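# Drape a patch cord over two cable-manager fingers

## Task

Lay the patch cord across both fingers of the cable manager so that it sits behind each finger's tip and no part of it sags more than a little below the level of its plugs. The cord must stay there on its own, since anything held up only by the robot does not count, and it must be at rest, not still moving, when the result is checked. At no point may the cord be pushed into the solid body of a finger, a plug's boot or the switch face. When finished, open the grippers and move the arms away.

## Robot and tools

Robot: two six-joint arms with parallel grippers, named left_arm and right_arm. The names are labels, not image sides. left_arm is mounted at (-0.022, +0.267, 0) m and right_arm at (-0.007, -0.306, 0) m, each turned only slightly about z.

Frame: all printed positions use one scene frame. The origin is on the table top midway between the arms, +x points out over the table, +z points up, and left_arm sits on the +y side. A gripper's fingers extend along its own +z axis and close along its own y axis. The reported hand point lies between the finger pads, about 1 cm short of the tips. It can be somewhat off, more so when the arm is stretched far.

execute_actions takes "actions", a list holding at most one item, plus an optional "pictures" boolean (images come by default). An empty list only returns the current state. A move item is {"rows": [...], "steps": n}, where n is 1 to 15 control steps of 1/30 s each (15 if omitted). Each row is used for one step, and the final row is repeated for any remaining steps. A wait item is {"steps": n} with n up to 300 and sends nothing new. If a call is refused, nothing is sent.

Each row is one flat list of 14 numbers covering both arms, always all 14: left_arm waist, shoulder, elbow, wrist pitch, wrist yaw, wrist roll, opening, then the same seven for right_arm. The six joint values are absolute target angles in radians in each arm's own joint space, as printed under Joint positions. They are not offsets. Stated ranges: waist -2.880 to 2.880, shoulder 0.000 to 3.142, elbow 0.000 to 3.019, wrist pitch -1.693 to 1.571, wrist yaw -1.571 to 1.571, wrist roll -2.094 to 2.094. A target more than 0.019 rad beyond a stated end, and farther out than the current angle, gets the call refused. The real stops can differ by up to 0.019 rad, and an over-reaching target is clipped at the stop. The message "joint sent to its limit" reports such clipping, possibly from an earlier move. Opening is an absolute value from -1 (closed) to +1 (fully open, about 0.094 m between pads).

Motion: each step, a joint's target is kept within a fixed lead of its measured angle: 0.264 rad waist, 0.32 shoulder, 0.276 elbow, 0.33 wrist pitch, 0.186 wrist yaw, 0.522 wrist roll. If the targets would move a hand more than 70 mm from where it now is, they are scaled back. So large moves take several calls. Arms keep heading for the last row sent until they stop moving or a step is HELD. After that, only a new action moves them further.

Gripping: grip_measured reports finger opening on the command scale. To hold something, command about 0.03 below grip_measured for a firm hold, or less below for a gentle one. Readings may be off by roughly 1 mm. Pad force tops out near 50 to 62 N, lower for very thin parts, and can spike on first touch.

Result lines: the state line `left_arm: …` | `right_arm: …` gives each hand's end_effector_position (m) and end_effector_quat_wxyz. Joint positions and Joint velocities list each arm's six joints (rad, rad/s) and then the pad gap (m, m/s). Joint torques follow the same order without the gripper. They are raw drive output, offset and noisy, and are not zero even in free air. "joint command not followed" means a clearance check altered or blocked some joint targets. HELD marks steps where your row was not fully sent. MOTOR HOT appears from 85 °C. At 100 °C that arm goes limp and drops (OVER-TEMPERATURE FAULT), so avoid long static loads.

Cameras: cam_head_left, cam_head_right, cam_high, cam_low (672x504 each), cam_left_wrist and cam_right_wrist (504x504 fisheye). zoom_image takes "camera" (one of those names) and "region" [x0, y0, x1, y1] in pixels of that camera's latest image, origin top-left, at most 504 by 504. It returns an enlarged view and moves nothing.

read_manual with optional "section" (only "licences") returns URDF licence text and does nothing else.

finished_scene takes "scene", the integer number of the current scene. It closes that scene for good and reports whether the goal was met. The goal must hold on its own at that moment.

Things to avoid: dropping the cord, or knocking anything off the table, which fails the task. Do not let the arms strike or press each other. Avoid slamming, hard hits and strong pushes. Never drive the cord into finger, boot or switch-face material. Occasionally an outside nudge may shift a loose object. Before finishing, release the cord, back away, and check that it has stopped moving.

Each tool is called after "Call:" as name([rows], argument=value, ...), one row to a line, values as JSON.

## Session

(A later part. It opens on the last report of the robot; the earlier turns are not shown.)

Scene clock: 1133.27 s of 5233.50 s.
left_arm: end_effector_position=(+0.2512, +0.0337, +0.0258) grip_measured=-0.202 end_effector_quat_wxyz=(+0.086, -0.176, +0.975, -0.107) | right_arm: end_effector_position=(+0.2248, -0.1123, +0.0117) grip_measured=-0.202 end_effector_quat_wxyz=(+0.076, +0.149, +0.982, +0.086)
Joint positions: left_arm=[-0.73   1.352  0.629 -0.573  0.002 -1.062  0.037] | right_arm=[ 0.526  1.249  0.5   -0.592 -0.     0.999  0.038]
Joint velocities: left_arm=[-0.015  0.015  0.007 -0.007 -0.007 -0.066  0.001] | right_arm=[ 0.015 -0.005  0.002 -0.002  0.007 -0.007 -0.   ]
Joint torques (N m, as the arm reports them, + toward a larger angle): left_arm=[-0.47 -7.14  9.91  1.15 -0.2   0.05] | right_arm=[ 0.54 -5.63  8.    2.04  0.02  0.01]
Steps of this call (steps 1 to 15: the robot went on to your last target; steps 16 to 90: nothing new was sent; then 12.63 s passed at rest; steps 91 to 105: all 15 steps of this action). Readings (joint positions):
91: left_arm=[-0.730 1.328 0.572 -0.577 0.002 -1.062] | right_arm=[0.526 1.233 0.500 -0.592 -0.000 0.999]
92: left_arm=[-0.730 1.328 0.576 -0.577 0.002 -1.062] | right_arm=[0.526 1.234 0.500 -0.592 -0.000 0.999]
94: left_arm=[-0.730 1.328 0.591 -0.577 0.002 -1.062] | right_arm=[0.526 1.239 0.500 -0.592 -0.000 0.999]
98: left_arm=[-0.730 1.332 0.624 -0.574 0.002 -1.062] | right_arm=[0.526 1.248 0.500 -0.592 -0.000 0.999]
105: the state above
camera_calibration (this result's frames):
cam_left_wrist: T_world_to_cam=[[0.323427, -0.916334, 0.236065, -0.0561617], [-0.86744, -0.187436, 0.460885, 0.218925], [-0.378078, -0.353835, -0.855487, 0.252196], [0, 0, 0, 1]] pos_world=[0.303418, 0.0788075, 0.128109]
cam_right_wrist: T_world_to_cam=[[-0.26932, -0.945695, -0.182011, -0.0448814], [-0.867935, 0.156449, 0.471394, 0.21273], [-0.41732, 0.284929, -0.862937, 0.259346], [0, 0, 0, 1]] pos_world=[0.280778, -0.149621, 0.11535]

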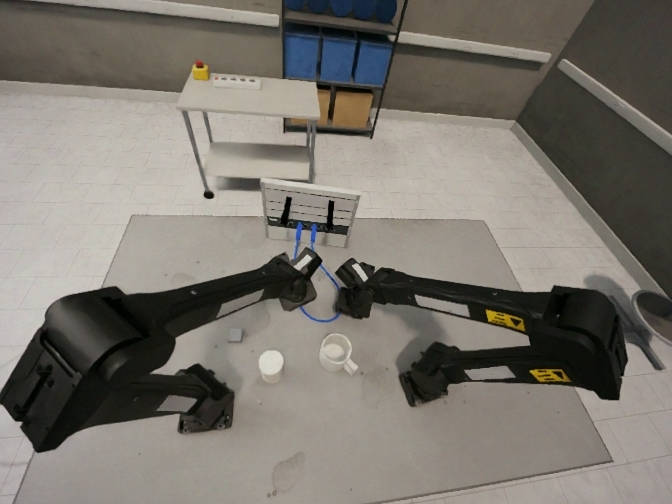

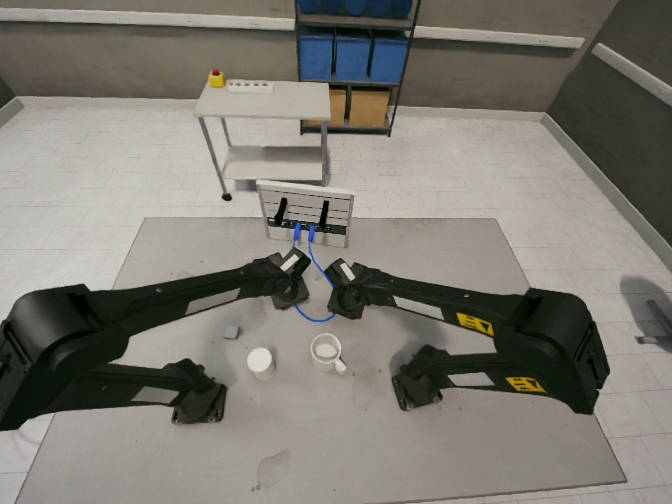

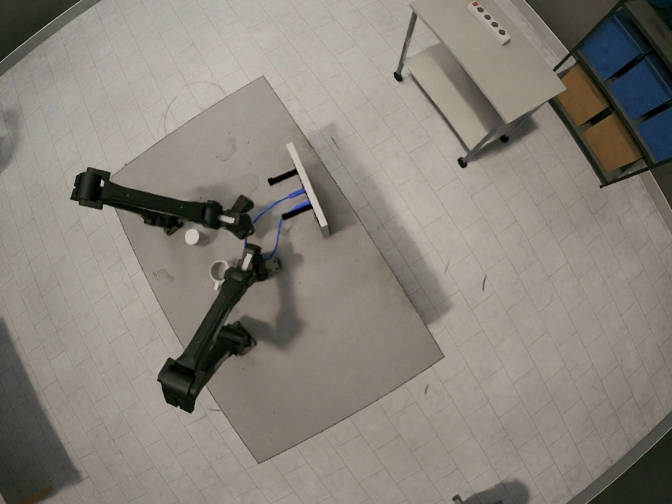

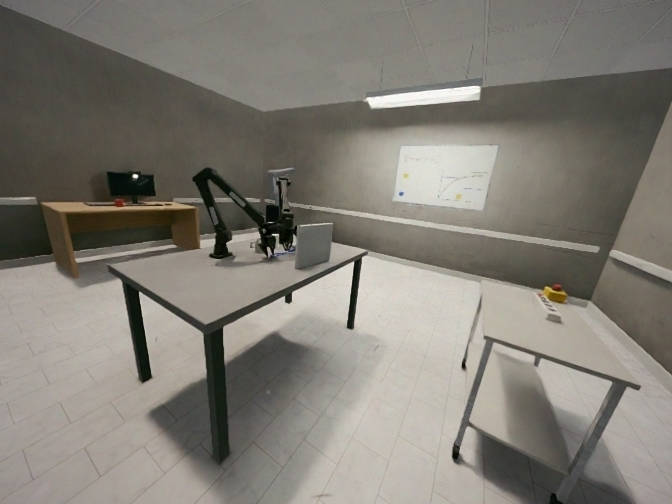

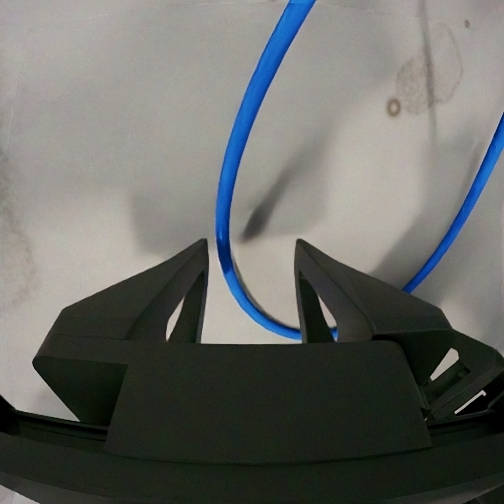

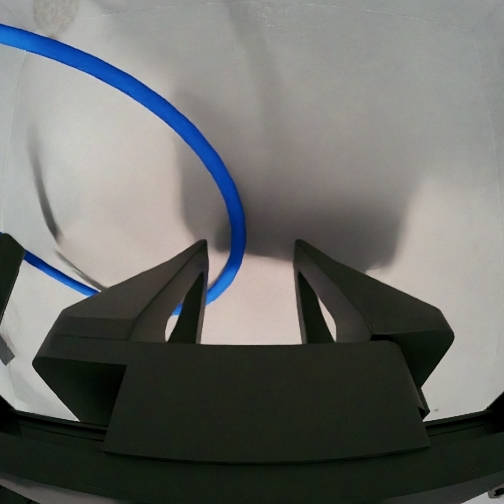

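Call:
execute_actions([
  {"rows":[[-0.73,1.36,0.625,-0.56,0,-1.06,-0.2,0.53,1.26,0.50,-0.57,0,1.0,-0.2],[-0.73,1.365,0.615,-0.56,0,-1.06,-0.2,0.53,1.26,0.50,-0.57,0,1.0,-0.2],[-0.73,1.37,0.605,-0.56,0,-1.06,-0.2,0.53,1.26,0.50,-0.57,0,1.0,-0.2],[-0.73,1.375,0.60,-0.56,0,-1.06,-0.2,0.53,1.26,0.50,-0.57,0,1.0,-0.2],[-0.73,1.38,0.60,-0.56,0,-1.06,-0.2,0.53,1.26,0.50,-0.57,0,1.0,-0.2]],"steps":15},
])

Scene clock: 1140.93 s of 5233.50 s.
left_arm: end_effector_position=(+0.2394, +0.0438, +0.0095) grip_measured=-0.202 end_effector_quat_wxyz=(+0.071, -0.176, +0.978, -0.088) | right_arm: end_effector_position=(+0.2248, -0.1123, +0.0117) grip_measured=-0.202 end_effector_quat_wxyz=(+0.076, +0.149, +0.982, +0.086)
Joint positions: left_arm=[-0.73   1.374  0.603 -0.572  0.002 -1.062  0.037] | right_arm=[ 0.526  1.249  0.5   -0.592 -0.     0.999  0.038]
Joint velocities: left_arm=[-0.015 -0.005 -0.027 -0.017 -0.022 -0.022  0.   ] | right_arm=[ 0.005 -0.005  0.002 -0.017 -0.066  0.022 -0.   ]
Joint torques (N m, as the arm reports them, + toward a larger angle): left_arm=[-0.47 -7.14  6.64  1.24 -0.19  0.06] | right_arm=[ 0.47 -6.39  7.98  2.06  0.05  0.06]
Steps of this call (steps 1 to 15: the robot went on to your last target; steps 16 to 90: nothing new was sent; then 4.17 s passed at rest; steps 91 to 105: all 15 steps of this action). Readings (joint positions):
91: left_arm=[-0.730 1.352 0.629 -0.573 0.002 -1.062] | right_arm=[0.526 1.249 0.500 -0.592 -0.000 0.999]
92: left_arm=[-0.730 1.352 0.629 -0.573 0.002 -1.062] | right_arm=[0.526 1.249 0.500 -0.592 -0.000 0.999]
94: left_arm=[-0.730 1.353 0.622 -0.572 0.002 -1.062] | right_arm=[0.526 1.249 0.500 -0.592 -0.000 0.999]
98: left_arm=[-0.730 1.367 0.606 -0.572 0.002 -1.062] | right_arm=[0.526 1.249 0.500 -0.592 -0.000 0.999]
105: the state above
camera_calibration (this result's frames):
cam_left_wrist: T_world_to_cam=[[0.331324, -0.923058, 0.195418, -0.0405039], [-0.850106, -0.202196, 0.486248, 0.214315], [-0.409323, -0.327232, -0.851689, 0.243661], [0, 0, 0, 1]] pos_world=[0.295347, 0.0856799, 0.111228]
cam_right_wrist: T_world_to_cam=[[-0.26932, -0.945695, -0.182011, -0.0448814], [-0.867935, 0.156449, 0.471394, 0.21273], [-0.41732, 0.284929, -0.862937, 0.259346], [0, 0, 0, 1]] pos_world=[0.280778, -0.149621, 0.11535]

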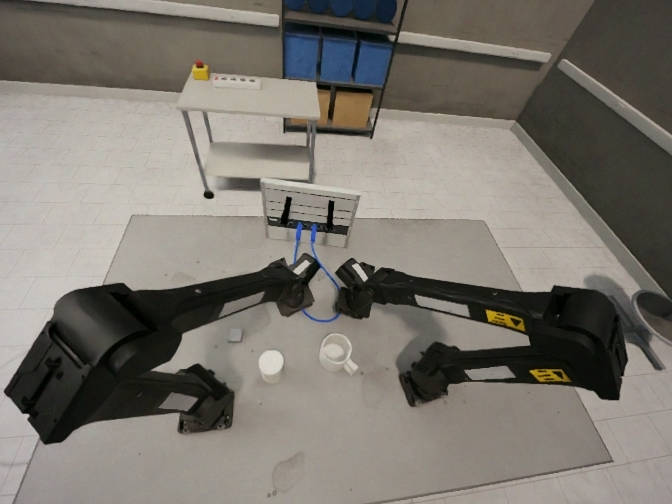

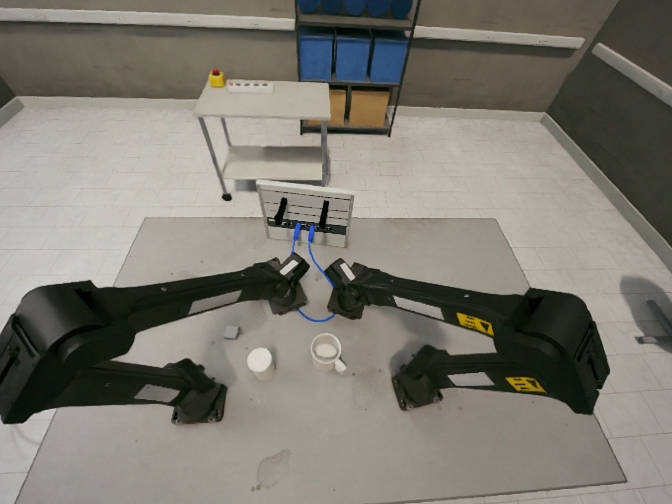

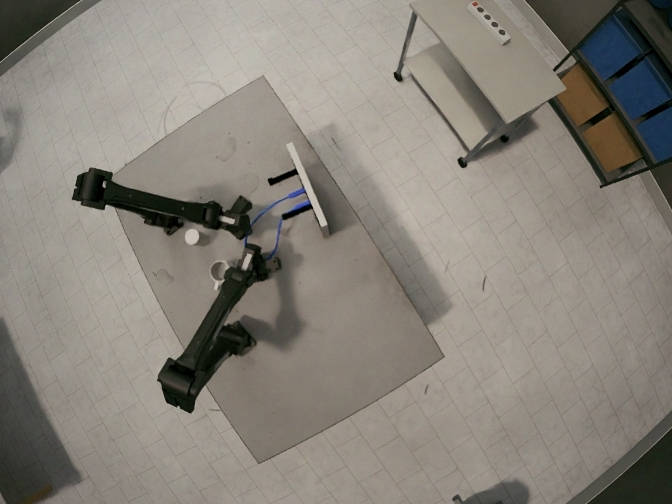

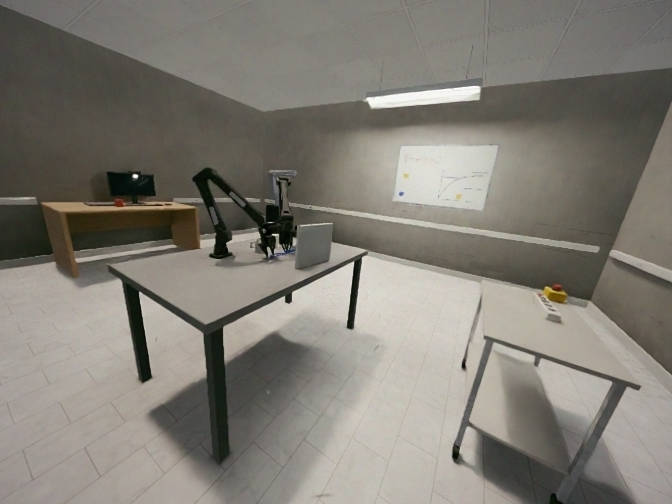

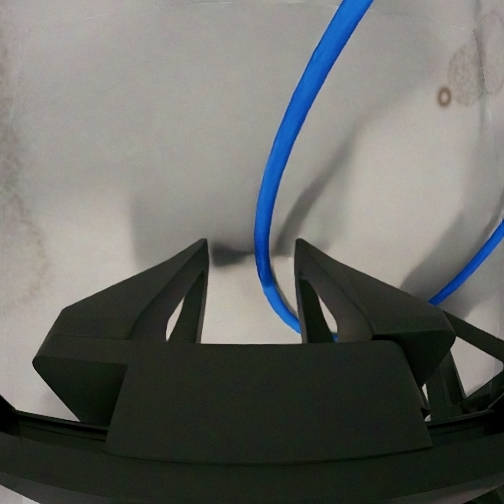

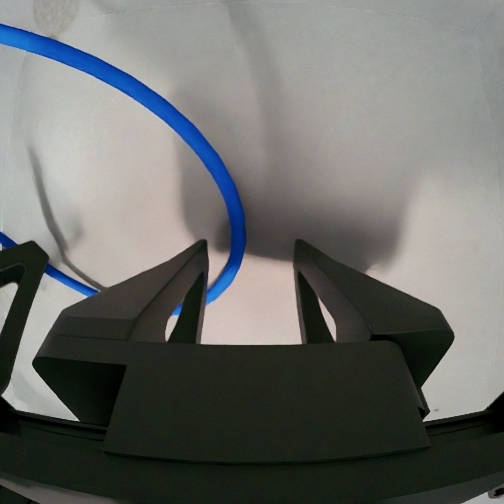

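Close both.

Call:
execute_actions([
  {"rows":[[-0.73,1.38,0.60,-0.56,0,-1.06,-0.35,0.53,1.26,0.50,-0.57,0,1.0,-0.35],[-0.73,1.38,0.60,-0.56,0,-1.06,-0.5,0.53,1.26,0.50,-0.57,0,1.0,-0.5],[-0.73,1.38,0.60,-0.56,0,-1.06,-0.65,0.53,1.26,0.50,-0.57,0,1.0,-0.65],[-0.73,1.38,0.60,-0.56,0,-1.06,-0.75,0.53,1.26,0.50,-0.57,0,1.0,-0.75],[-0.73,1.38,0.60,-0.56,0,-1.06,-0.83,0.53,1.26,0.50,-0.57,0,1.0,-0.83],[-0.73,1.38,0.60,-0.56,0,-1.06,-0.88,0.53,1.26,0.50,-0.57,0,1.0,-0.88],[-0.73,1.38,0.60,-0.56,0,-1.06,-0.91,0.53,1.26,0.50,-0.57,0,1.0,-0.91],[-0.73,1.38,0.60,-0.56,0,-1.06,-0.935,0.53,1.26,0.50,-0.57,0,1.0,-0.935]],"steps":15},
], pictures=false)

Scene clock: 1153.00 s of 5233.50 s.
left_arm: end_effector_position=(+0.2394, +0.0438, +0.0095) grip_measured=-0.916 end_effector_quat_wxyz=(+0.071, -0.176, +0.978, -0.088) | right_arm: end_effector_position=(+0.2248, -0.1123, +0.0117) grip_measured=-0.933 end_effector_quat_wxyz=(+0.076, +0.149, +0.982, +0.086)
Joint positions: left_arm=[-0.73   1.374  0.603 -0.572  0.002 -1.062  0.004] | right_arm=[ 0.526  1.249  0.5   -0.592 -0.     0.999  0.003]
Joint velocities: left_arm=[-0.015  0.005  0.002 -0.002  0.007 -0.007  0.   ] | right_arm=[-0.005 -0.005 -0.027 -0.012 -0.139 -0.022  0.   ]
Joint torques (N m, as the arm reports them, + toward a larger angle): left_arm=[-0.21 -7.17  6.89  1.19 -0.2   0.06] | right_arm=[ 1.33 -5.49  8.05  2.01  0.05  0.03]
Steps of this call (steps 1 to 15: the robot went on to your last target; steps 16 to 90: nothing new was sent; then 8.57 s passed at rest; steps 91 to 105: all 15 steps of this action). Readings (joint positions):
91: left_arm=[-0.730 1.374 0.603 -0.572 0.002 -1.062] | right_arm=[0.526 1.249 0.500 -0.592 -0.000 0.999]
92: left_arm=[-0.730 1.374 0.603 -0.572 0.002 -1.062] | right_arm=[0.526 1.249 0.500 -0.592 -0.000 0.999]
94: left_arm=[-0.730 1.374 0.603 -0.572 0.002 -1.062] | right_arm=[0.526 1.249 0.500 -0.592 -0.000 0.999]
98: left_arm=[-0.730 1.374 0.603 -0.572 0.002 -1.062] | right_arm=[0.526 1.249 0.500 -0.592 -0.000 0.999]
105: the state above

Call:
execute_actions([
  {"rows":[[-0.73,1.38,0.60,-0.56,0,-1.06,-0.935,0.53,1.26,0.50,-0.57,0,1.0,-0.5],[-0.73,1.38,0.60,-0.56,0,-1.06,-0.935,0.53,1.26,0.50,-0.57,0,1.0,-0.2],[-0.73,1.38,0.60,-0.56,0,-1.06,-0.935,0.53,1.26,0.50,-0.57,0,1.0,-0.2],[-0.73,1.38,0.60,-0.56,0,-1.06,-0.935,0.53,1.26,0.50,-0.57,0,1.0,-0.2],[-0.73,1.38,0.60,-0.56,0,-1.06,-0.935,0.53,1.27,0.50,-0.56,0,1.0,-0.2],[-0.73,1.38,0.60,-0.56,0,-1.06,-0.935,0.53,1.28,0.50,-0.55,0,1.0,-0.2],[-0.73,1.38,0.60,-0.56,0,-1.06,-0.935,0.53,1.29,0.50,-0.545,0,1.0,-0.2]],"steps":15},
])

Scene clock: 1162.63 s of 5233.50 s.
left_arm: end_effector_position=(+0.2394, +0.0438, +0.0095) grip_measured=-0.916 end_effector_quat_wxyz=(+0.071, -0.176, +0.978, -0.088) | right_arm: end_effector_position=(+0.2278, -0.1098, +0.0088) grip_measured=-0.202 end_effector_quat_wxyz=(+0.079, +0.149, +0.982, +0.089)
Joint positions: left_arm=[-0.73   1.374  0.603 -0.572  0.002 -1.062  0.004] | right_arm=[ 0.526  1.264  0.5   -0.568 -0.     0.999  0.038]
Joint velocities: left_arm=[-0.005 -0.024 -0.002 -0.012 -0.022 -0.007  0.   ] | right_arm=[ 0.005 -0.015  0.007  0.007 -0.007 -0.007 -0.001]
Joint torques (N m, as the arm reports them, + toward a larger angle): left_arm=[-0.35 -7.2   6.88  1.16 -0.19  0.06] | right_arm=[ 1.33 -4.43  7.8   2.15  0.05  0.03]
Steps of this call (steps 1 to 15: the robot went on to your last target; steps 16 to 90: nothing new was sent; then 6.13 s passed at rest; steps 91 to 105: all 15 steps of this action). Readings (joint positions):
91: left_arm=[-0.730 1.374 0.603 -0.572 0.002 -1.062] | right_arm=[0.526 1.249 0.500 -0.592 -0.000 0.999]
92: left_arm=[-0.730 1.374 0.603 -0.572 0.002 -1.062] | right_arm=[0.526 1.249 0.500 -0.592 -0.000 0.999]
94: left_arm=[-0.730 1.374 0.603 -0.572 0.002 -1.062] | right_arm=[0.526 1.249 0.500 -0.592 -0.000 0.999]
98: left_arm=[-0.730 1.374 0.603 -0.572 0.002 -1.062] | right_arm=[0.526 1.262 0.500 -0.572 -0.000 0.999]
105: the state above
camera_calibration (this result's frames):
cam_left_wrist: T_world_to_cam=[[0.331324, -0.923058, 0.195418, -0.0405039], [-0.850106, -0.202196, 0.486248, 0.214315], [-0.409323, -0.327232, -0.851689, 0.243661], [0, 0, 0, 1]] pos_world=[0.295347, 0.0856799, 0.111228]
cam_right_wrist: T_world_to_cam=[[-0.268072, -0.944649, -0.189144, -0.0423387], [-0.871088, 0.153807, 0.466421, 0.216798], [-0.411512, 0.289796, -0.864104, 0.256565], [0, 0, 0, 1]] pos_world=[0.28308, -0.147692, 0.112572]

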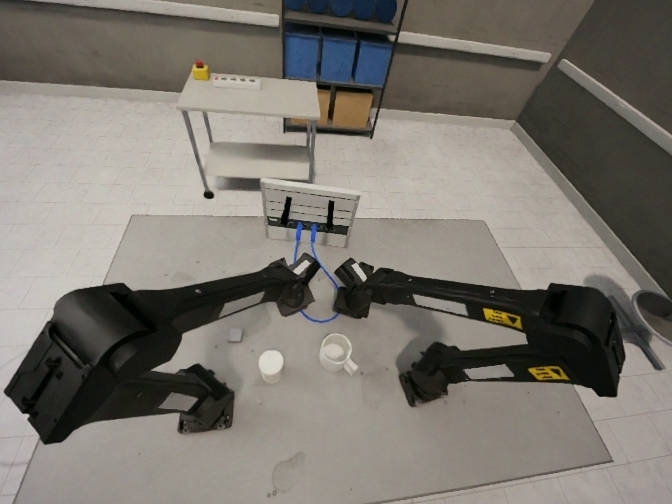

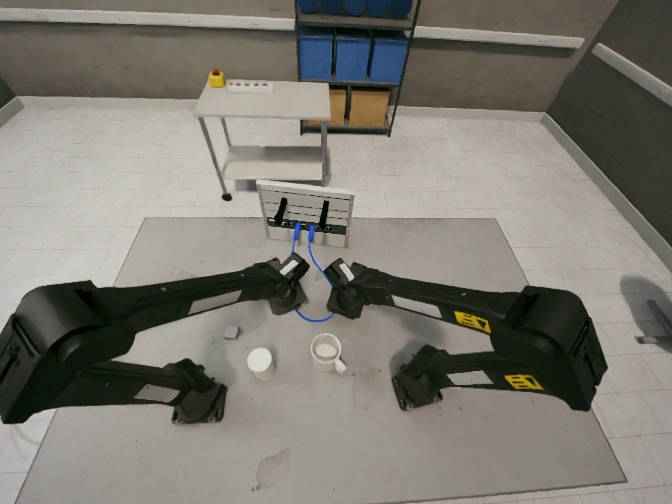

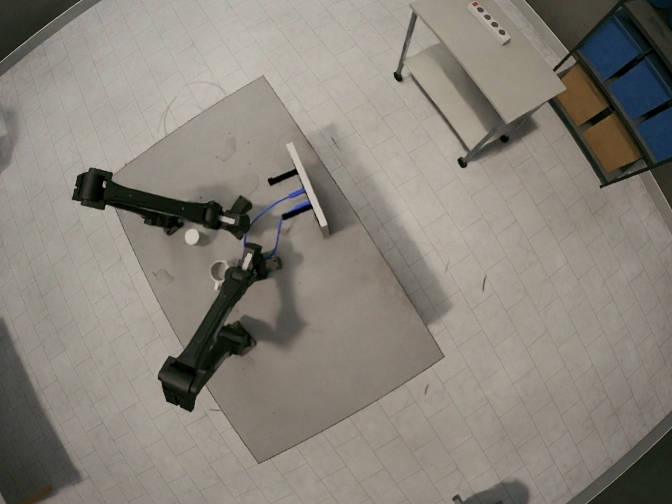

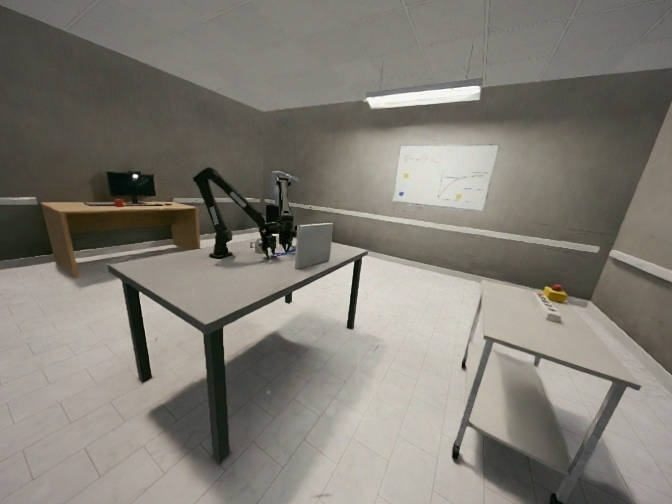

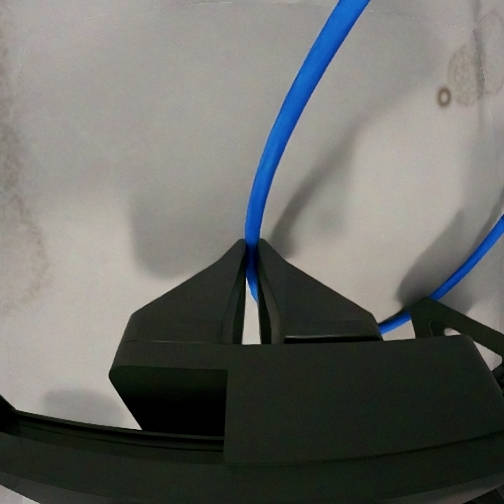

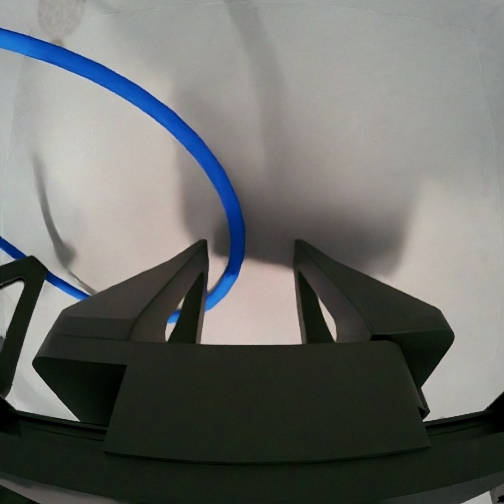

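Stalled at the table, it seems. Close.

Call:
execute_actions([
  {"rows":[[-0.73,1.38,0.60,-0.56,0,-1.06,-0.935,0.53,1.275,0.50,-0.55,0,1.0,-0.4],[-0.73,1.38,0.60,-0.56,0,-1.06,-0.935,0.53,1.275,0.50,-0.55,0,1.0,-0.6],[-0.73,1.38,0.60,-0.56,0,-1.06,-0.935,0.53,1.275,0.50,-0.55,0,1.0,-0.75],[-0.73,1.38,0.60,-0.56,0,-1.06,-0.935,0.53,1.275,0.50,-0.55,0,1.0,-0.83],[-0.73,1.38,0.60,-0.56,0,-1.06,-0.935,0.53,1.275,0.50,-0.55,0,1.0,-0.88],[-0.73,1.38,0.60,-0.56,0,-1.06,-0.935,0.53,1.275,0.50,-0.55,0,1.0,-0.91],[-0.73,1.38,0.60,-0.56,0,-1.06,-0.935,0.53,1.275,0.50,-0.55,0,1.0,-0.935]],"steps":15},
], pictures=false)

Scene clock: 1173.83 s of 5233.50 s.
left_arm: end_effector_position=(+0.2394, +0.0438, +0.0095) grip_measured=-0.916 end_effector_quat_wxyz=(+0.071, -0.176, +0.978, -0.088) | right_arm: end_effector_position=(+0.2284, -0.1093, +0.0088) grip_measured=-0.932 end_effector_quat_wxyz=(+0.080, +0.149, +0.981, +0.090)
Joint positions: left_arm=[-0.73   1.374  0.603 -0.572  0.002 -1.062  0.004] | right_arm=[ 0.526  1.265  0.5   -0.564 -0.     0.999  0.003]
Joint velocities: left_arm=[-0.005 -0.015  0.007  0.002  0.11   0.007 -0.001] | right_arm=[-0.005 -0.005  0.012 -0.022 -0.066 -0.051 -0.   ]
Joint torques (N m, as the arm reports them, + toward a larger angle): left_arm=[-0.16 -7.17  6.85  1.12 -0.19  0.07] | right_arm=[ 1.19 -5.69  7.62  1.79  0.03  0.04]
Steps of this call (steps 1 to 15: the robot went on to your last target; steps 16 to 90: nothing new was sent; then 7.70 s passed at rest; steps 91 to 105: all 15 steps of this action). Readings (joint positions):
91: left_arm=[-0.730 1.374 0.603 -0.572 0.002 -1.062] | right_arm=[0.526 1.264 0.500 -0.567 -0.000 0.999]
92: left_arm=[-0.730 1.374 0.603 -0.572 0.002 -1.062] | right_arm=[0.526 1.265 0.500 -0.567 -0.000 0.999]
94: left_arm=[-0.730 1.374 0.603 -0.572 0.002 -1.062] | right_arm=[0.526 1.265 0.500 -0.567 -0.000 0.999]
98: left_arm=[-0.730 1.374 0.603 -0.572 0.002 -1.062] | right_arm=[0.526 1.265 0.500 -0.564 -0.000 0.999]
105: the state above

Call:
execute_actions(actions=[])

Scene clock: 1176.47 s of 5233.50 s.
left_arm: end_effector_position=(+0.2394, +0.0438, +0.0095) grip_measured=-0.916 end_effector_quat_wxyz=(+0.071, -0.176, +0.978, -0.088) | right_arm: end_effector_position=(+0.2284, -0.1093, +0.0088) grip_measured=-0.932 end_effector_quat_wxyz=(+0.080, +0.149, +0.981, +0.090)
Joint positions: left_arm=[-0.73   1.374  0.603 -0.572  0.002 -1.062  0.004] | right_arm=[ 0.526  1.265  0.5   -0.564 -0.     0.999  0.003]
Joint velocities: left_arm=[-0.005 -0.015  0.002 -0.007 -0.051 -0.022  0.001] | right_arm=[-0.005 -0.005 -0.012  0.002 -0.007 -0.051 -0.   ]
Joint torques (N m, as the arm reports them, + toward a larger angle): left_arm=[-0.4  -7.17  6.84  1.2  -0.21  0.05] | right_arm=[ 0.36 -6.12  7.83  1.72  0.05  0.07]
Steps of this call (steps 1 to 15: the robot went on to your last target; steps 16 to 79: nothing new was sent). Readings (joint positions):
1: left_arm=[-0.730 1.374 0.603 -0.572 0.002 -1.062] | right_arm=[0.526 1.265 0.500 -0.564 -0.000 0.999]
2: left_arm=[-0.730 1.374 0.603 -0.572 0.002 -1.062] | right_arm=[0.526 1.265 0.500 -0.564 -0.000 0.999]
4: left_arm=[-0.730 1.374 0.603 -0.572 0.002 -1.062] | right_arm=[0.526 1.265 0.500 -0.564 -0.000 0.999]
8: left_arm=[-0.730 1.374 0.603 -0.572 0.002 -1.062] | right_arm=[0.526 1.265 0.500 -0.564 -0.000 0.999]
79: the state above
All arms were judged still, so your last target was given up. Only a new action makes them travel on or press farther. Fingers that are still opening or closing keep moving.
camera_calibration (this result's frames):
cam_left_wrist: T_world_to_cam=[[0.331324, -0.923058, 0.195418, -0.0405039], [-0.850106, -0.202196, 0.486248, 0.214315], [-0.409323, -0.327232, -0.851689, 0.243661], [0, 0, 0, 1]] pos_world=[0.295347, 0.0856799, 0.111228]
cam_right_wrist: T_world_to_cam=[[-0.267682, -0.944323, -0.191313, -0.0417855], [-0.872042, 0.153008, 0.4649, 0.217363], [-0.409744, 0.291278, -0.864446, 0.256406], [0, 0, 0, 1]] pos_world=[0.283425, -0.147403, 0.112603]

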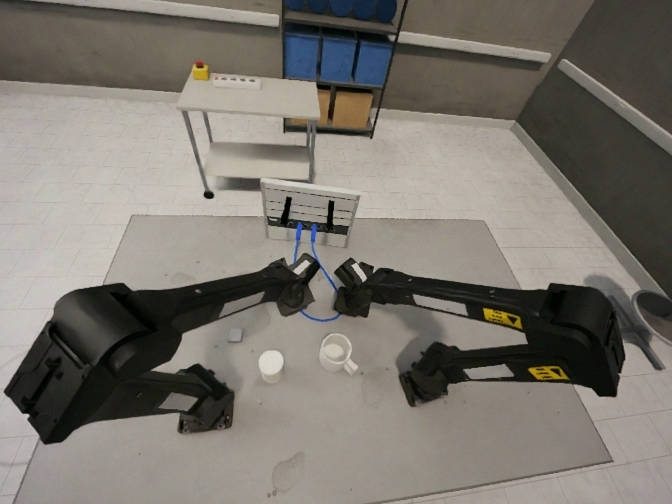

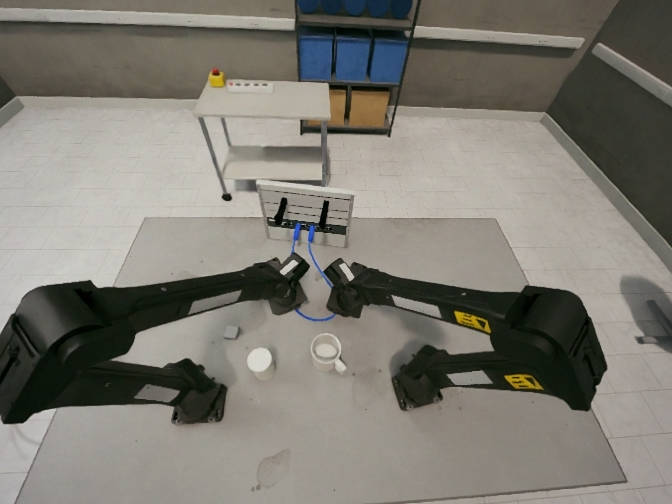

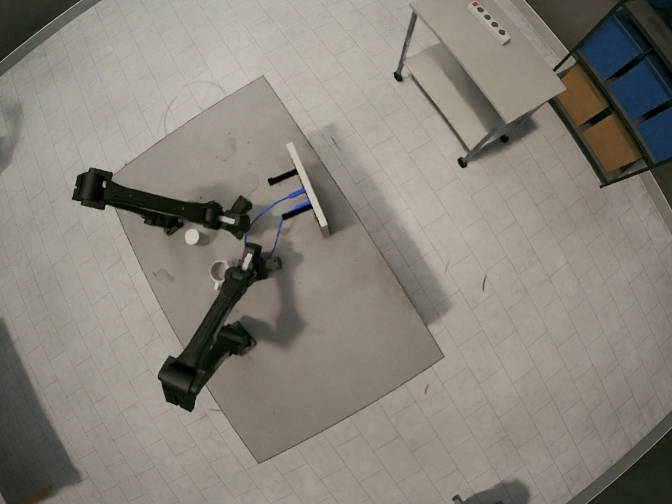

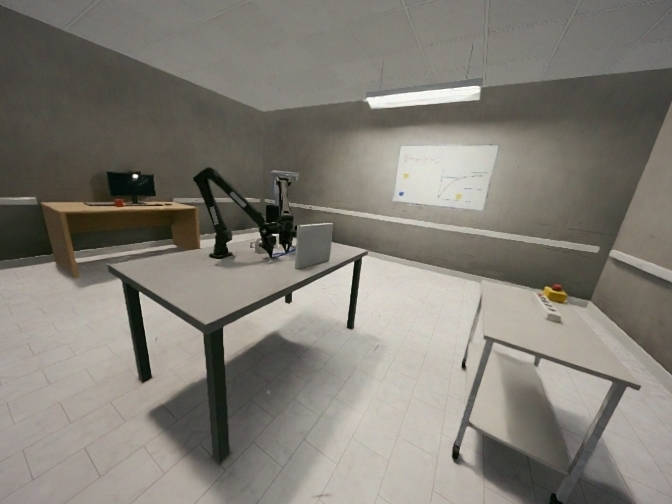

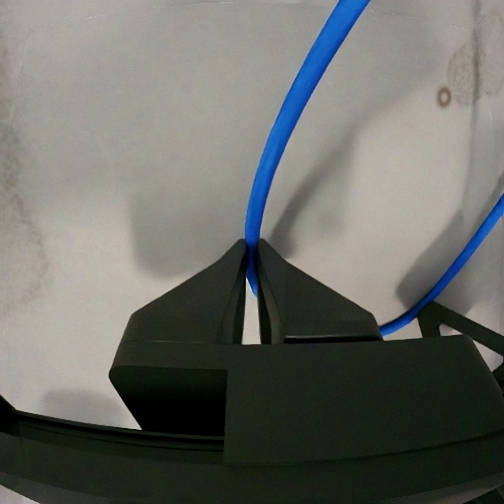

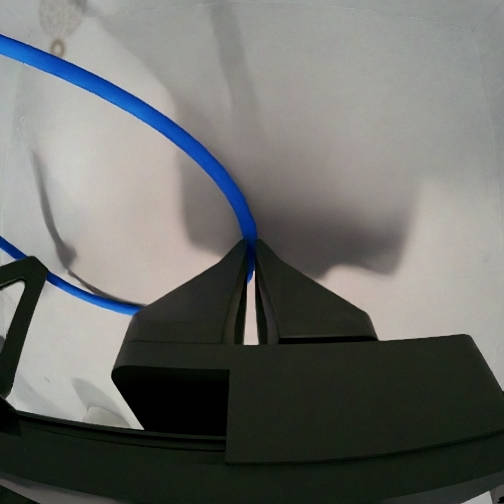

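Call:
execute_actions([
  {"rows":[[-0.73,1.38,0.60,-0.56,0,-1.06,-0.935,0.53,1.275,0.50,-0.55,0,1.0,-0.6],[-0.73,1.38,0.60,-0.56,0,-1.06,-0.935,0.53,1.275,0.50,-0.55,0,1.0,-0.4],[-0.73,1.38,0.60,-0.56,0,-1.06,-0.935,0.53,1.275,0.50,-0.55,0,1.0,-0.4],[-0.73,1.38,0.60,-0.56,0,-1.06,-0.935,0.53,1.285,0.495,-0.55,0,1.0,-0.4],[-0.73,1.38,0.60,-0.56,0,-1.06,-0.935,0.53,1.295,0.49,-0.55,0,1.0,-0.4],[-0.73,1.38,0.60,-0.56,0,-1.06,-0.935,0.53,1.30,0.485,-0.55,0,1.0,-0.4],[-0.73,1.38,0.60,-0.56,0,-1.06,-0.935,0.53,1.30,0.485,-0.55,0,1.0,-0.4],[-0.73,1.38,0.60,-0.56,0,-1.06,-0.935,0.53,1.30,0.485,-0.55,0,1.0,-0.4],[-0.73,1.38,0.60,-0.56,0,-1.06,-0.935,0.53,1.30,0.485,-0.55,0,1.0,-0.4],[-0.73,1.38,0.60,-0.56,0,-1.06,-0.935,0.53,1.30,0.485,-0.55,0,1.0,-0.6],[-0.73,1.38,0.60,-0.56,0,-1.06,-0.935,0.53,1.30,0.485,-0.55,0,1.0,-0.75],[-0.73,1.38,0.60,-0.56,0,-1.06,-0.935,0.53,1.30,0.485,-0.55,0,1.0,-0.85],[-0.73,1.38,0.60,-0.56,0,-1.06,-0.935,0.53,1.30,0.485,-0.55,0,1.0,-0.9],[-0.73,1.38,0.60,-0.56,0,-1.06,-0.935,0.53,1.30,0.485,-0.55,0,1.0,-0.935]],"steps":15},
], pictures=false)

Call:
execute_actions([
  {"steps":10},
], pictures=false)

Scene clock: 1194.93 s of 5233.50 s.
left_arm: end_effector_position=(+0.2394, +0.0438, +0.0095) grip_measured=-0.916 end_effector_quat_wxyz=(+0.071, -0.176, +0.978, -0.088) | right_arm: end_effector_position=(+0.2276, -0.1096, +0.0053) grip_measured=-0.916 end_effector_quat_wxyz=(+0.077, +0.149, +0.982, +0.088)
Joint positions: left_arm=[-0.73   1.374  0.603 -0.572  0.002 -1.062  0.004] | right_arm=[ 0.526  1.277  0.499 -0.56  -0.001  0.999  0.004]
Joint velocities: left_arm=[-0.005 -0.015 -0.007 -0.002  0.007  0.037  0.001] | right_arm=[-0.005  0.005 -0.007  0.022  0.081 -0.007 -0.005]
Joint torques (N m, as the arm reports them, + toward a larger angle): left_arm=[-0.27 -7.07  6.95  1.21 -0.2   0.07] | right_arm=[ 0.6  -5.72  6.43  1.12  0.08  0.06]
Steps of this call (steps 1 to 90: nothing new was sent; then 14.97 s passed at rest; steps 91 to 105: all 15 steps of this action). Readings (joint positions):
91: left_arm=[-0.730 1.374 0.603 -0.572 0.002 -1.062] | right_arm=[0.526 1.265 0.500 -0.564 -0.000 0.999]
92: left_arm=[-0.730 1.374 0.603 -0.572 0.002 -1.062] | right_arm=[0.526 1.265 0.500 -0.564 -0.000 0.999]
94: left_arm=[-0.730 1.374 0.603 -0.572 0.002 -1.062] | right_arm=[0.526 1.266 0.500 -0.564 -0.000 0.999]
98: left_arm=[-0.730 1.374 0.603 -0.572 0.002 -1.062] | right_arm=[0.526 1.269 0.500 -0.564 -0.000 0.999]
105: the state above

Scene clock: 1195.27 s of 5233.50 s.
left_arm: end_effector_position=(+0.2394, +0.0438, +0.0095) grip_measured=-0.916 end_effector_quat_wxyz=(+0.071, -0.176, +0.978, -0.088) | right_arm: end_effector_position=(+0.2278, -0.1095, +0.0053) grip_measured=-0.917 end_effector_quat_wxyz=(+0.077, +0.149, +0.982, +0.088)
Joint positions: left_arm=[-0.73   1.374  0.603 -0.572  0.002 -1.062  0.004] | right_arm=[ 0.526  1.277  0.499 -0.559 -0.001  0.999  0.004]
Joint velocities: left_arm=[ 0.005  0.005  0.002 -0.007 -0.022 -0.007  0.001] | right_arm=[ 0.005 -0.005 -0.007 -0.002 -0.007  0.007 -0.   ]
Joint torques (N m, as the arm reports them, + toward a larger angle): left_arm=[-0.3  -7.17  6.88  1.15 -0.18  0.06] | right_arm=[ 0.7  -4.62  6.34  1.52  0.07  0.03]
Steps of this call (steps 1 to 10: the robot went on to your last target). Readings (joint positions):
1: left_arm=[-0.730 1.374 0.603 -0.572 0.002 -1.062] | right_arm=[0.526 1.277 0.499 -0.559 -0.001 0.999]
2: left_arm=[-0.730 1.374 0.603 -0.572 0.002 -1.062] | right_arm=[0.526 1.277 0.499 -0.559 -0.001 0.999]
4: left_arm=[-0.730 1.374 0.603 -0.572 0.002 -1.062] | right_arm=[0.526 1.277 0.499 -0.559 -0.001 0.999]
8: left_arm=[-0.730 1.374 0.603 -0.572 0.002 -1.062] | right_arm=[0.526 1.277 0.499 -0.559 -0.001 0.999]
10: the state above

Call:
execute_actions([
  {"rows":[[-0.707,1.374,0.622,-0.587,0,-1.063,-0.935,0.528,1.29,0.533,-0.578,0,1.033,-0.935],[-0.684,1.367,0.645,-0.615,0,-1.066,-0.935,0.527,1.294,0.567,-0.606,0,1.066,-0.935],[-0.661,1.36,0.667,-0.642,0,-1.069,-0.935,0.525,1.298,0.60,-0.634,0,1.099,-0.935],[-0.639,1.354,0.69,-0.67,0,-1.071,-0.935,0.524,1.302,0.634,-0.661,0,1.131,-0.935],[-0.616,1.347,0.712,-0.697,0,-1.074,-0.935,0.522,1.307,0.667,-0.689,0,1.164,-0.935],[-0.593,1.341,0.735,-0.725,0,-1.077,-0.935,0.521,1.311,0.70,-0.717,0,1.197,-0.935],[-0.57,1.334,0.757,-0.752,0,-1.08,-0.935,0.519,1.316,0.734,-0.745,0,1.23,-0.935],[-0.547,1.328,0.78,-0.779,0,-1.083,-0.935,0.517,1.32,0.767,-0.773,0,1.263,-0.935],[-0.524,1.321,0.802,-0.807,0,-1.086,-0.935,0.516,1.325,0.80,-0.80,0,1.296,-0.935],[-0.501,1.315,0.825,-0.834,0,-1.089,-0.935,0.514,1.329,0.834,-0.829,0,1.329,-0.935],[-0.479,1.308,0.847,-0.862,0,-1.091,-0.935,0.513,1.334,0.868,-0.856,0,1.361,-0.935],[-0.456,1.302,0.87,-0.889,0,-1.094,-0.935,0.511,1.338,0.90,-0.884,0,1.394,-0.935],[-0.433,1.295,0.892,-0.917,0,-1.097,-0.935,0.51,1.343,0.935,-0.912,0,1.427,-0.935],[-0.41,1.289,0.915,-0.944,0,-1.10,-0.935,0.508,1.347,0.968,-0.94,0,1.46,-0.935]],"steps":15},
], pictures=false)

Call:
execute_actions([
  {"rows":[[-0.407,1.294,0.944,-0.967,0,-1.125,-0.935,0.50,1.347,0.994,-0.963,0,1.50,-0.935],[-0.404,1.30,0.973,-0.989,0,-1.15,-0.935,0.492,1.348,1.02,-0.986,0,1.54,-0.935],[-0.401,1.305,1.002,-1.012,0,-1.175,-0.935,0.484,1.348,1.045,-1.009,0,1.58,-0.935],[-0.398,1.311,1.031,-1.034,0,-1.2,-0.935,0.476,1.348,1.071,-1.031,0,1.62,-0.935],[-0.395,1.316,1.06,-1.057,0,-1.225,-0.935,0.468,1.348,1.097,-1.054,0,1.66,-0.935],[-0.392,1.322,1.089,-1.079,0,-1.25,-0.935,0.46,1.349,1.122,-1.077,0,1.70,-0.935],[-0.389,1.327,1.118,-1.102,0,-1.275,-0.935,0.452,1.349,1.148,-1.10,0,1.745,-0.935],[-0.386,1.332,1.146,-1.125,0,-1.30,-0.935,0.444,1.349,1.174,-1.123,0,1.785,-0.935],[-0.383,1.338,1.175,-1.147,0,-1.325,-0.935,0.436,1.35,1.20,-1.146,0,1.825,-0.935],[-0.38,1.343,1.204,-1.17,0,-1.35,-0.935,0.428,1.35,1.225,-1.169,0,1.865,-0.935],[-0.377,1.349,1.233,-1.192,0,-1.375,-0.935,0.42,1.35,1.251,-1.191,0,1.905,-0.935],[-0.374,1.354,1.262,-1.215,0,-1.40,-0.935,0.412,1.35,1.277,-1.214,0,1.95,-0.935],[-0.372,1.36,1.291,-1.237,0,-1.425,-0.935,0.405,1.351,1.302,-1.237,0,1.99,-0.935],[-0.37,1.365,1.32,-1.26,0,-1.45,-0.935,0.40,1.351,1.328,-1.26,0,2.03,-0.935]],"steps":15},
], pictures=false)

Call:
execute_actions([
  {"steps":20},
])

Call:
zoom_image(camera="cam_head_left", region=[210, 160, 410, 310])

Scene clock: 1224.57 s of 5233.50 s.
left_arm: end_effector_position=(+0.3314, +0.1107, +0.1089) grip_measured=-0.916 end_effector_quat_wxyz=(+0.081, -0.325, +0.939, -0.077) | right_arm: end_effector_position=(+0.3012, -0.0517, +0.1108) grip_measured=-0.917 end_effector_quat_wxyz=(+0.060, +0.321, +0.940, +0.100)
Joint positions: left_arm=[-0.439  1.303  0.856 -0.9    0.004 -1.081  0.004] | right_arm=[ 0.518  1.331  0.885 -0.89  -0.002  1.348  0.004]
Joint velocities: left_arm=[ 0.571 -0.269  0.549 -0.466 -0.007 -0.066  0.001] | right_arm=[-0.054  0.015  0.794 -0.432 -0.037  0.652  0.   ]
Joint torques (N m, as the arm reports them, + toward a larger angle): left_arm=[-0.37 -7.78 10.5   0.67 -0.25  0.01] | right_arm=[-0.74 -8.81 12.52  0.36  0.11  0.14]
Steps of this call (steps 1 to 15: the robot went on to your last target; steps 16 to 90: nothing new was sent; then 25.80 s passed at rest; steps 91 to 105: all 15 steps of this action). Readings (joint positions):
91: left_arm=[-0.729 1.374 0.603 -0.572 0.002 -1.062] | right_arm=[0.526 1.277 0.499 -0.559 -0.001 1.003]
92: left_arm=[-0.726 1.374 0.604 -0.578 0.002 -1.062] | right_arm=[0.526 1.277 0.502 -0.564 -0.001 1.013]
94: left_arm=[-0.704 1.373 0.615 -0.615 0.002 -1.062] | right_arm=[0.526 1.280 0.524 -0.603 -0.001 1.045]
98: left_arm=[-0.614 1.362 0.686 -0.719 0.005 -1.067] | right_arm=[0.526 1.304 0.635 -0.707 -0.002 1.144]
105: the state above

Scene clock: 1225.07 s of 5233.50 s.
left_arm: end_effector_position=(+0.3939, +0.1074, +0.2374) grip_measured=-0.916 end_effector_quat_wxyz=(+0.079, -0.473, +0.872, -0.095) | right_arm: end_effector_position=(+0.3617, -0.0641, +0.2362) grip_measured=-0.917 end_effector_quat_wxyz=(+0.040, +0.603, +0.788, +0.117)
Joint positions: left_arm=[-0.389  1.35   1.248 -1.221  0.003 -1.359  0.004] | right_arm=[ 0.409  1.34   1.234 -1.218 -0.002  1.888  0.004]
Joint velocities: left_arm=[ 0.083  0.083  0.637 -0.369 -0.022 -0.476  0.   ] | right_arm=[-0.171 -0.005  0.657 -0.403 -0.007  0.799 -0.001]
Joint torques (N m, as the arm reports them, + toward a larger angle): left_arm=[ 0.89 -9.4  11.71  0.36 -0.27 -0.03] | right_arm=[  0.25 -10.    14.94   0.68   0.11   0.12]
Steps of this call (steps 1 to 15: all 15 steps of this action). Readings (joint positions):
1: left_arm=[-0.422 1.296 0.875 -0.917 0.003 -1.087] | right_arm=[0.516 1.331 0.911 -0.906 -0.002 1.375]
2: left_arm=[-0.411 1.292 0.894 -0.937 0.003 -1.097] | right_arm=[0.513 1.331 0.934 -0.925 -0.002 1.405]
4: left_arm=[-0.403 1.293 0.938 -0.982 0.003 -1.126] | right_arm=[0.503 1.331 0.976 -0.969 -0.002 1.471]
8: left_arm=[-0.403 1.311 1.045 -1.072 0.003 -1.202] | right_arm=[0.468 1.333 1.060 -1.063 -0.002 1.618]
15: the state above

Scene clock: 1225.73 s of 5233.50 s.
left_arm: end_effector_position=(+0.3983, +0.1080, +0.2475) grip_measured=-0.916 end_effector_quat_wxyz=(+0.075, -0.509, +0.852, -0.097) | right_arm: end_effector_position=(+0.3691, -0.0639, +0.2543) grip_measured=-0.917 end_effector_quat_wxyz=(+0.035, +0.655, +0.744, +0.128)
Joint positions: left_arm=[-0.384  1.358  1.282 -1.247  0.003 -1.437  0.004] | right_arm=[ 0.4    1.341  1.28  -1.245 -0.002  2.018  0.004]
Joint velocities: left_arm=[-0.005  0.005  0.002 -0.022  0.037  0.007 -0.002] | right_arm=[-0.005 -0.005 -0.002 -0.002  0.081 -0.051 -0.   ]
Joint torques (N m, as the arm reports them, + toward a larger angle): left_arm=[ 0.95 -9.67 12.5   0.24 -0.25 -0.1 ] | right_arm=[  1.2  -10.6   14.72   0.78   0.13   0.17]
Steps of this call (steps 1 to 20: the robot went on to your last target). Readings (joint positions):
1: left_arm=[-0.387 1.352 1.266 -1.229 0.003 -1.375] | right_arm=[0.404 1.340 1.254 -1.228 -0.002 1.914]
2: left_arm=[-0.385 1.352 1.276 -1.234 0.003 -1.387] | right_arm=[0.402 1.340 1.269 -1.233 -0.002 1.935]
4: left_arm=[-0.384 1.352 1.282 -1.240 0.003 -1.406] | right_arm=[0.400 1.340 1.280 -1.237 -0.002 1.965]
8: left_arm=[-0.384 1.356 1.282 -1.247 0.003 -1.425] | right_arm=[0.400 1.341 1.280 -1.244 -0.002 1.997]
20: the state above
camera_calibration (this result's frames):
cam_left_wrist: T_world_to_cam=[[0.852299, -0.464541, 0.24039, -0.348552], [-0.514244, -0.660208, 0.547429, 0.147139], [-0.0955963, -0.590193, -0.801582, 0.423448], [0, 0, 0, 1]] pos_world=[0.413216, 0.185142, 0.342668]
cam_right_wrist: T_world_to_cam=[[-0.965677, -0.122074, -0.229272, 0.405584], [-0.246262, 0.710981, 0.658681, -0.025656], [0.0826005, 0.692534, -0.71664, 0.319402], [0, 0, 0, 1]] pos_world=[0.358963, -0.153445, 0.338785]

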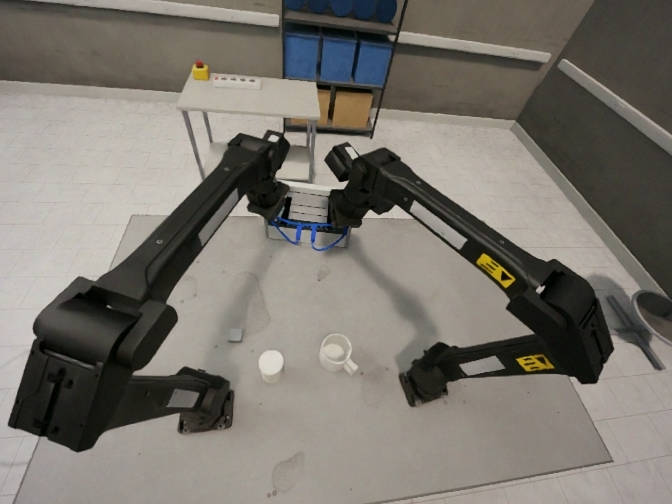

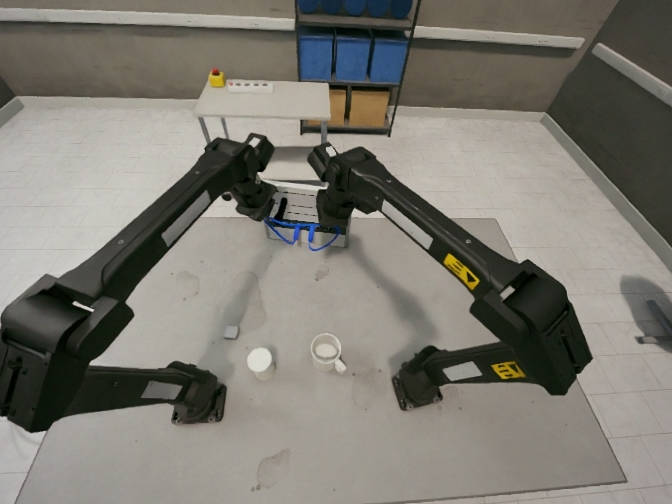

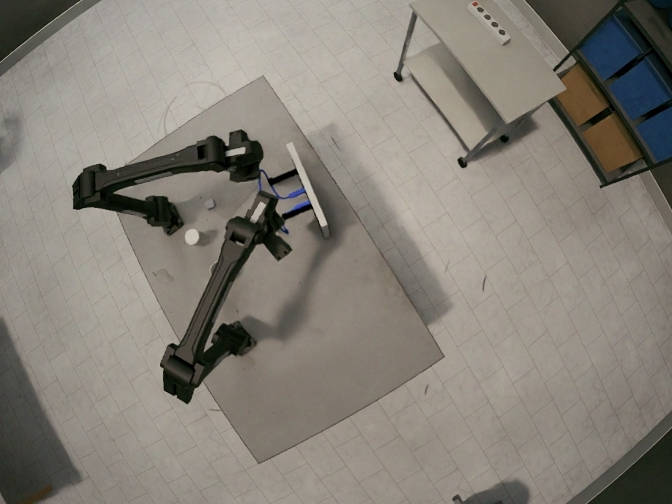

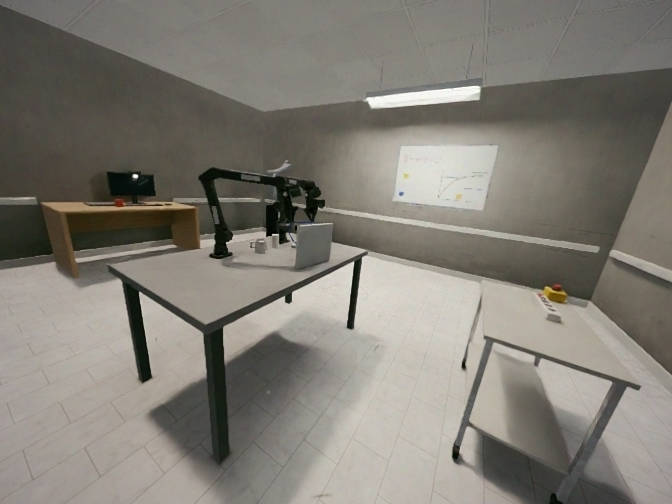

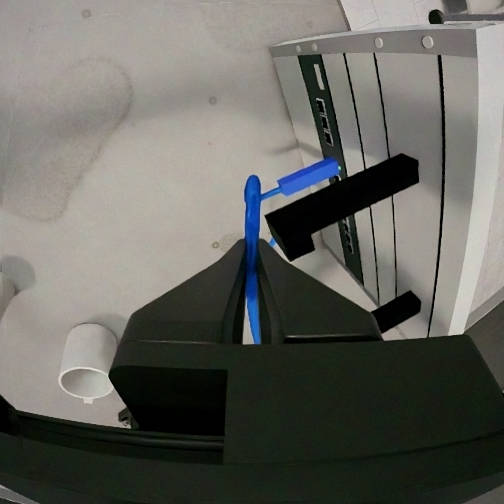

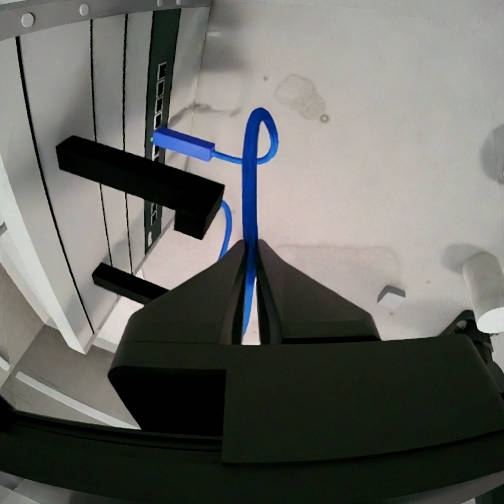

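Region (210, 160, 410, 310) of cam_head_left's 672x504 image, scaled by 2.520, with more detail than that image has; it fills the top 378 rows of this view, and the rest is white.

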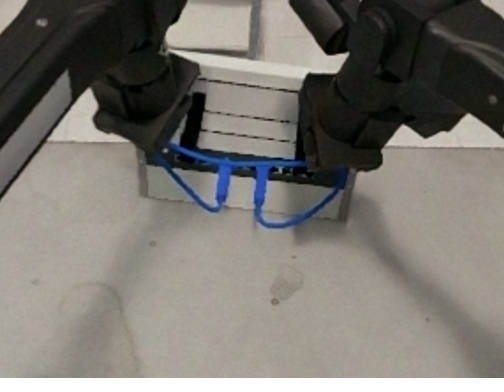

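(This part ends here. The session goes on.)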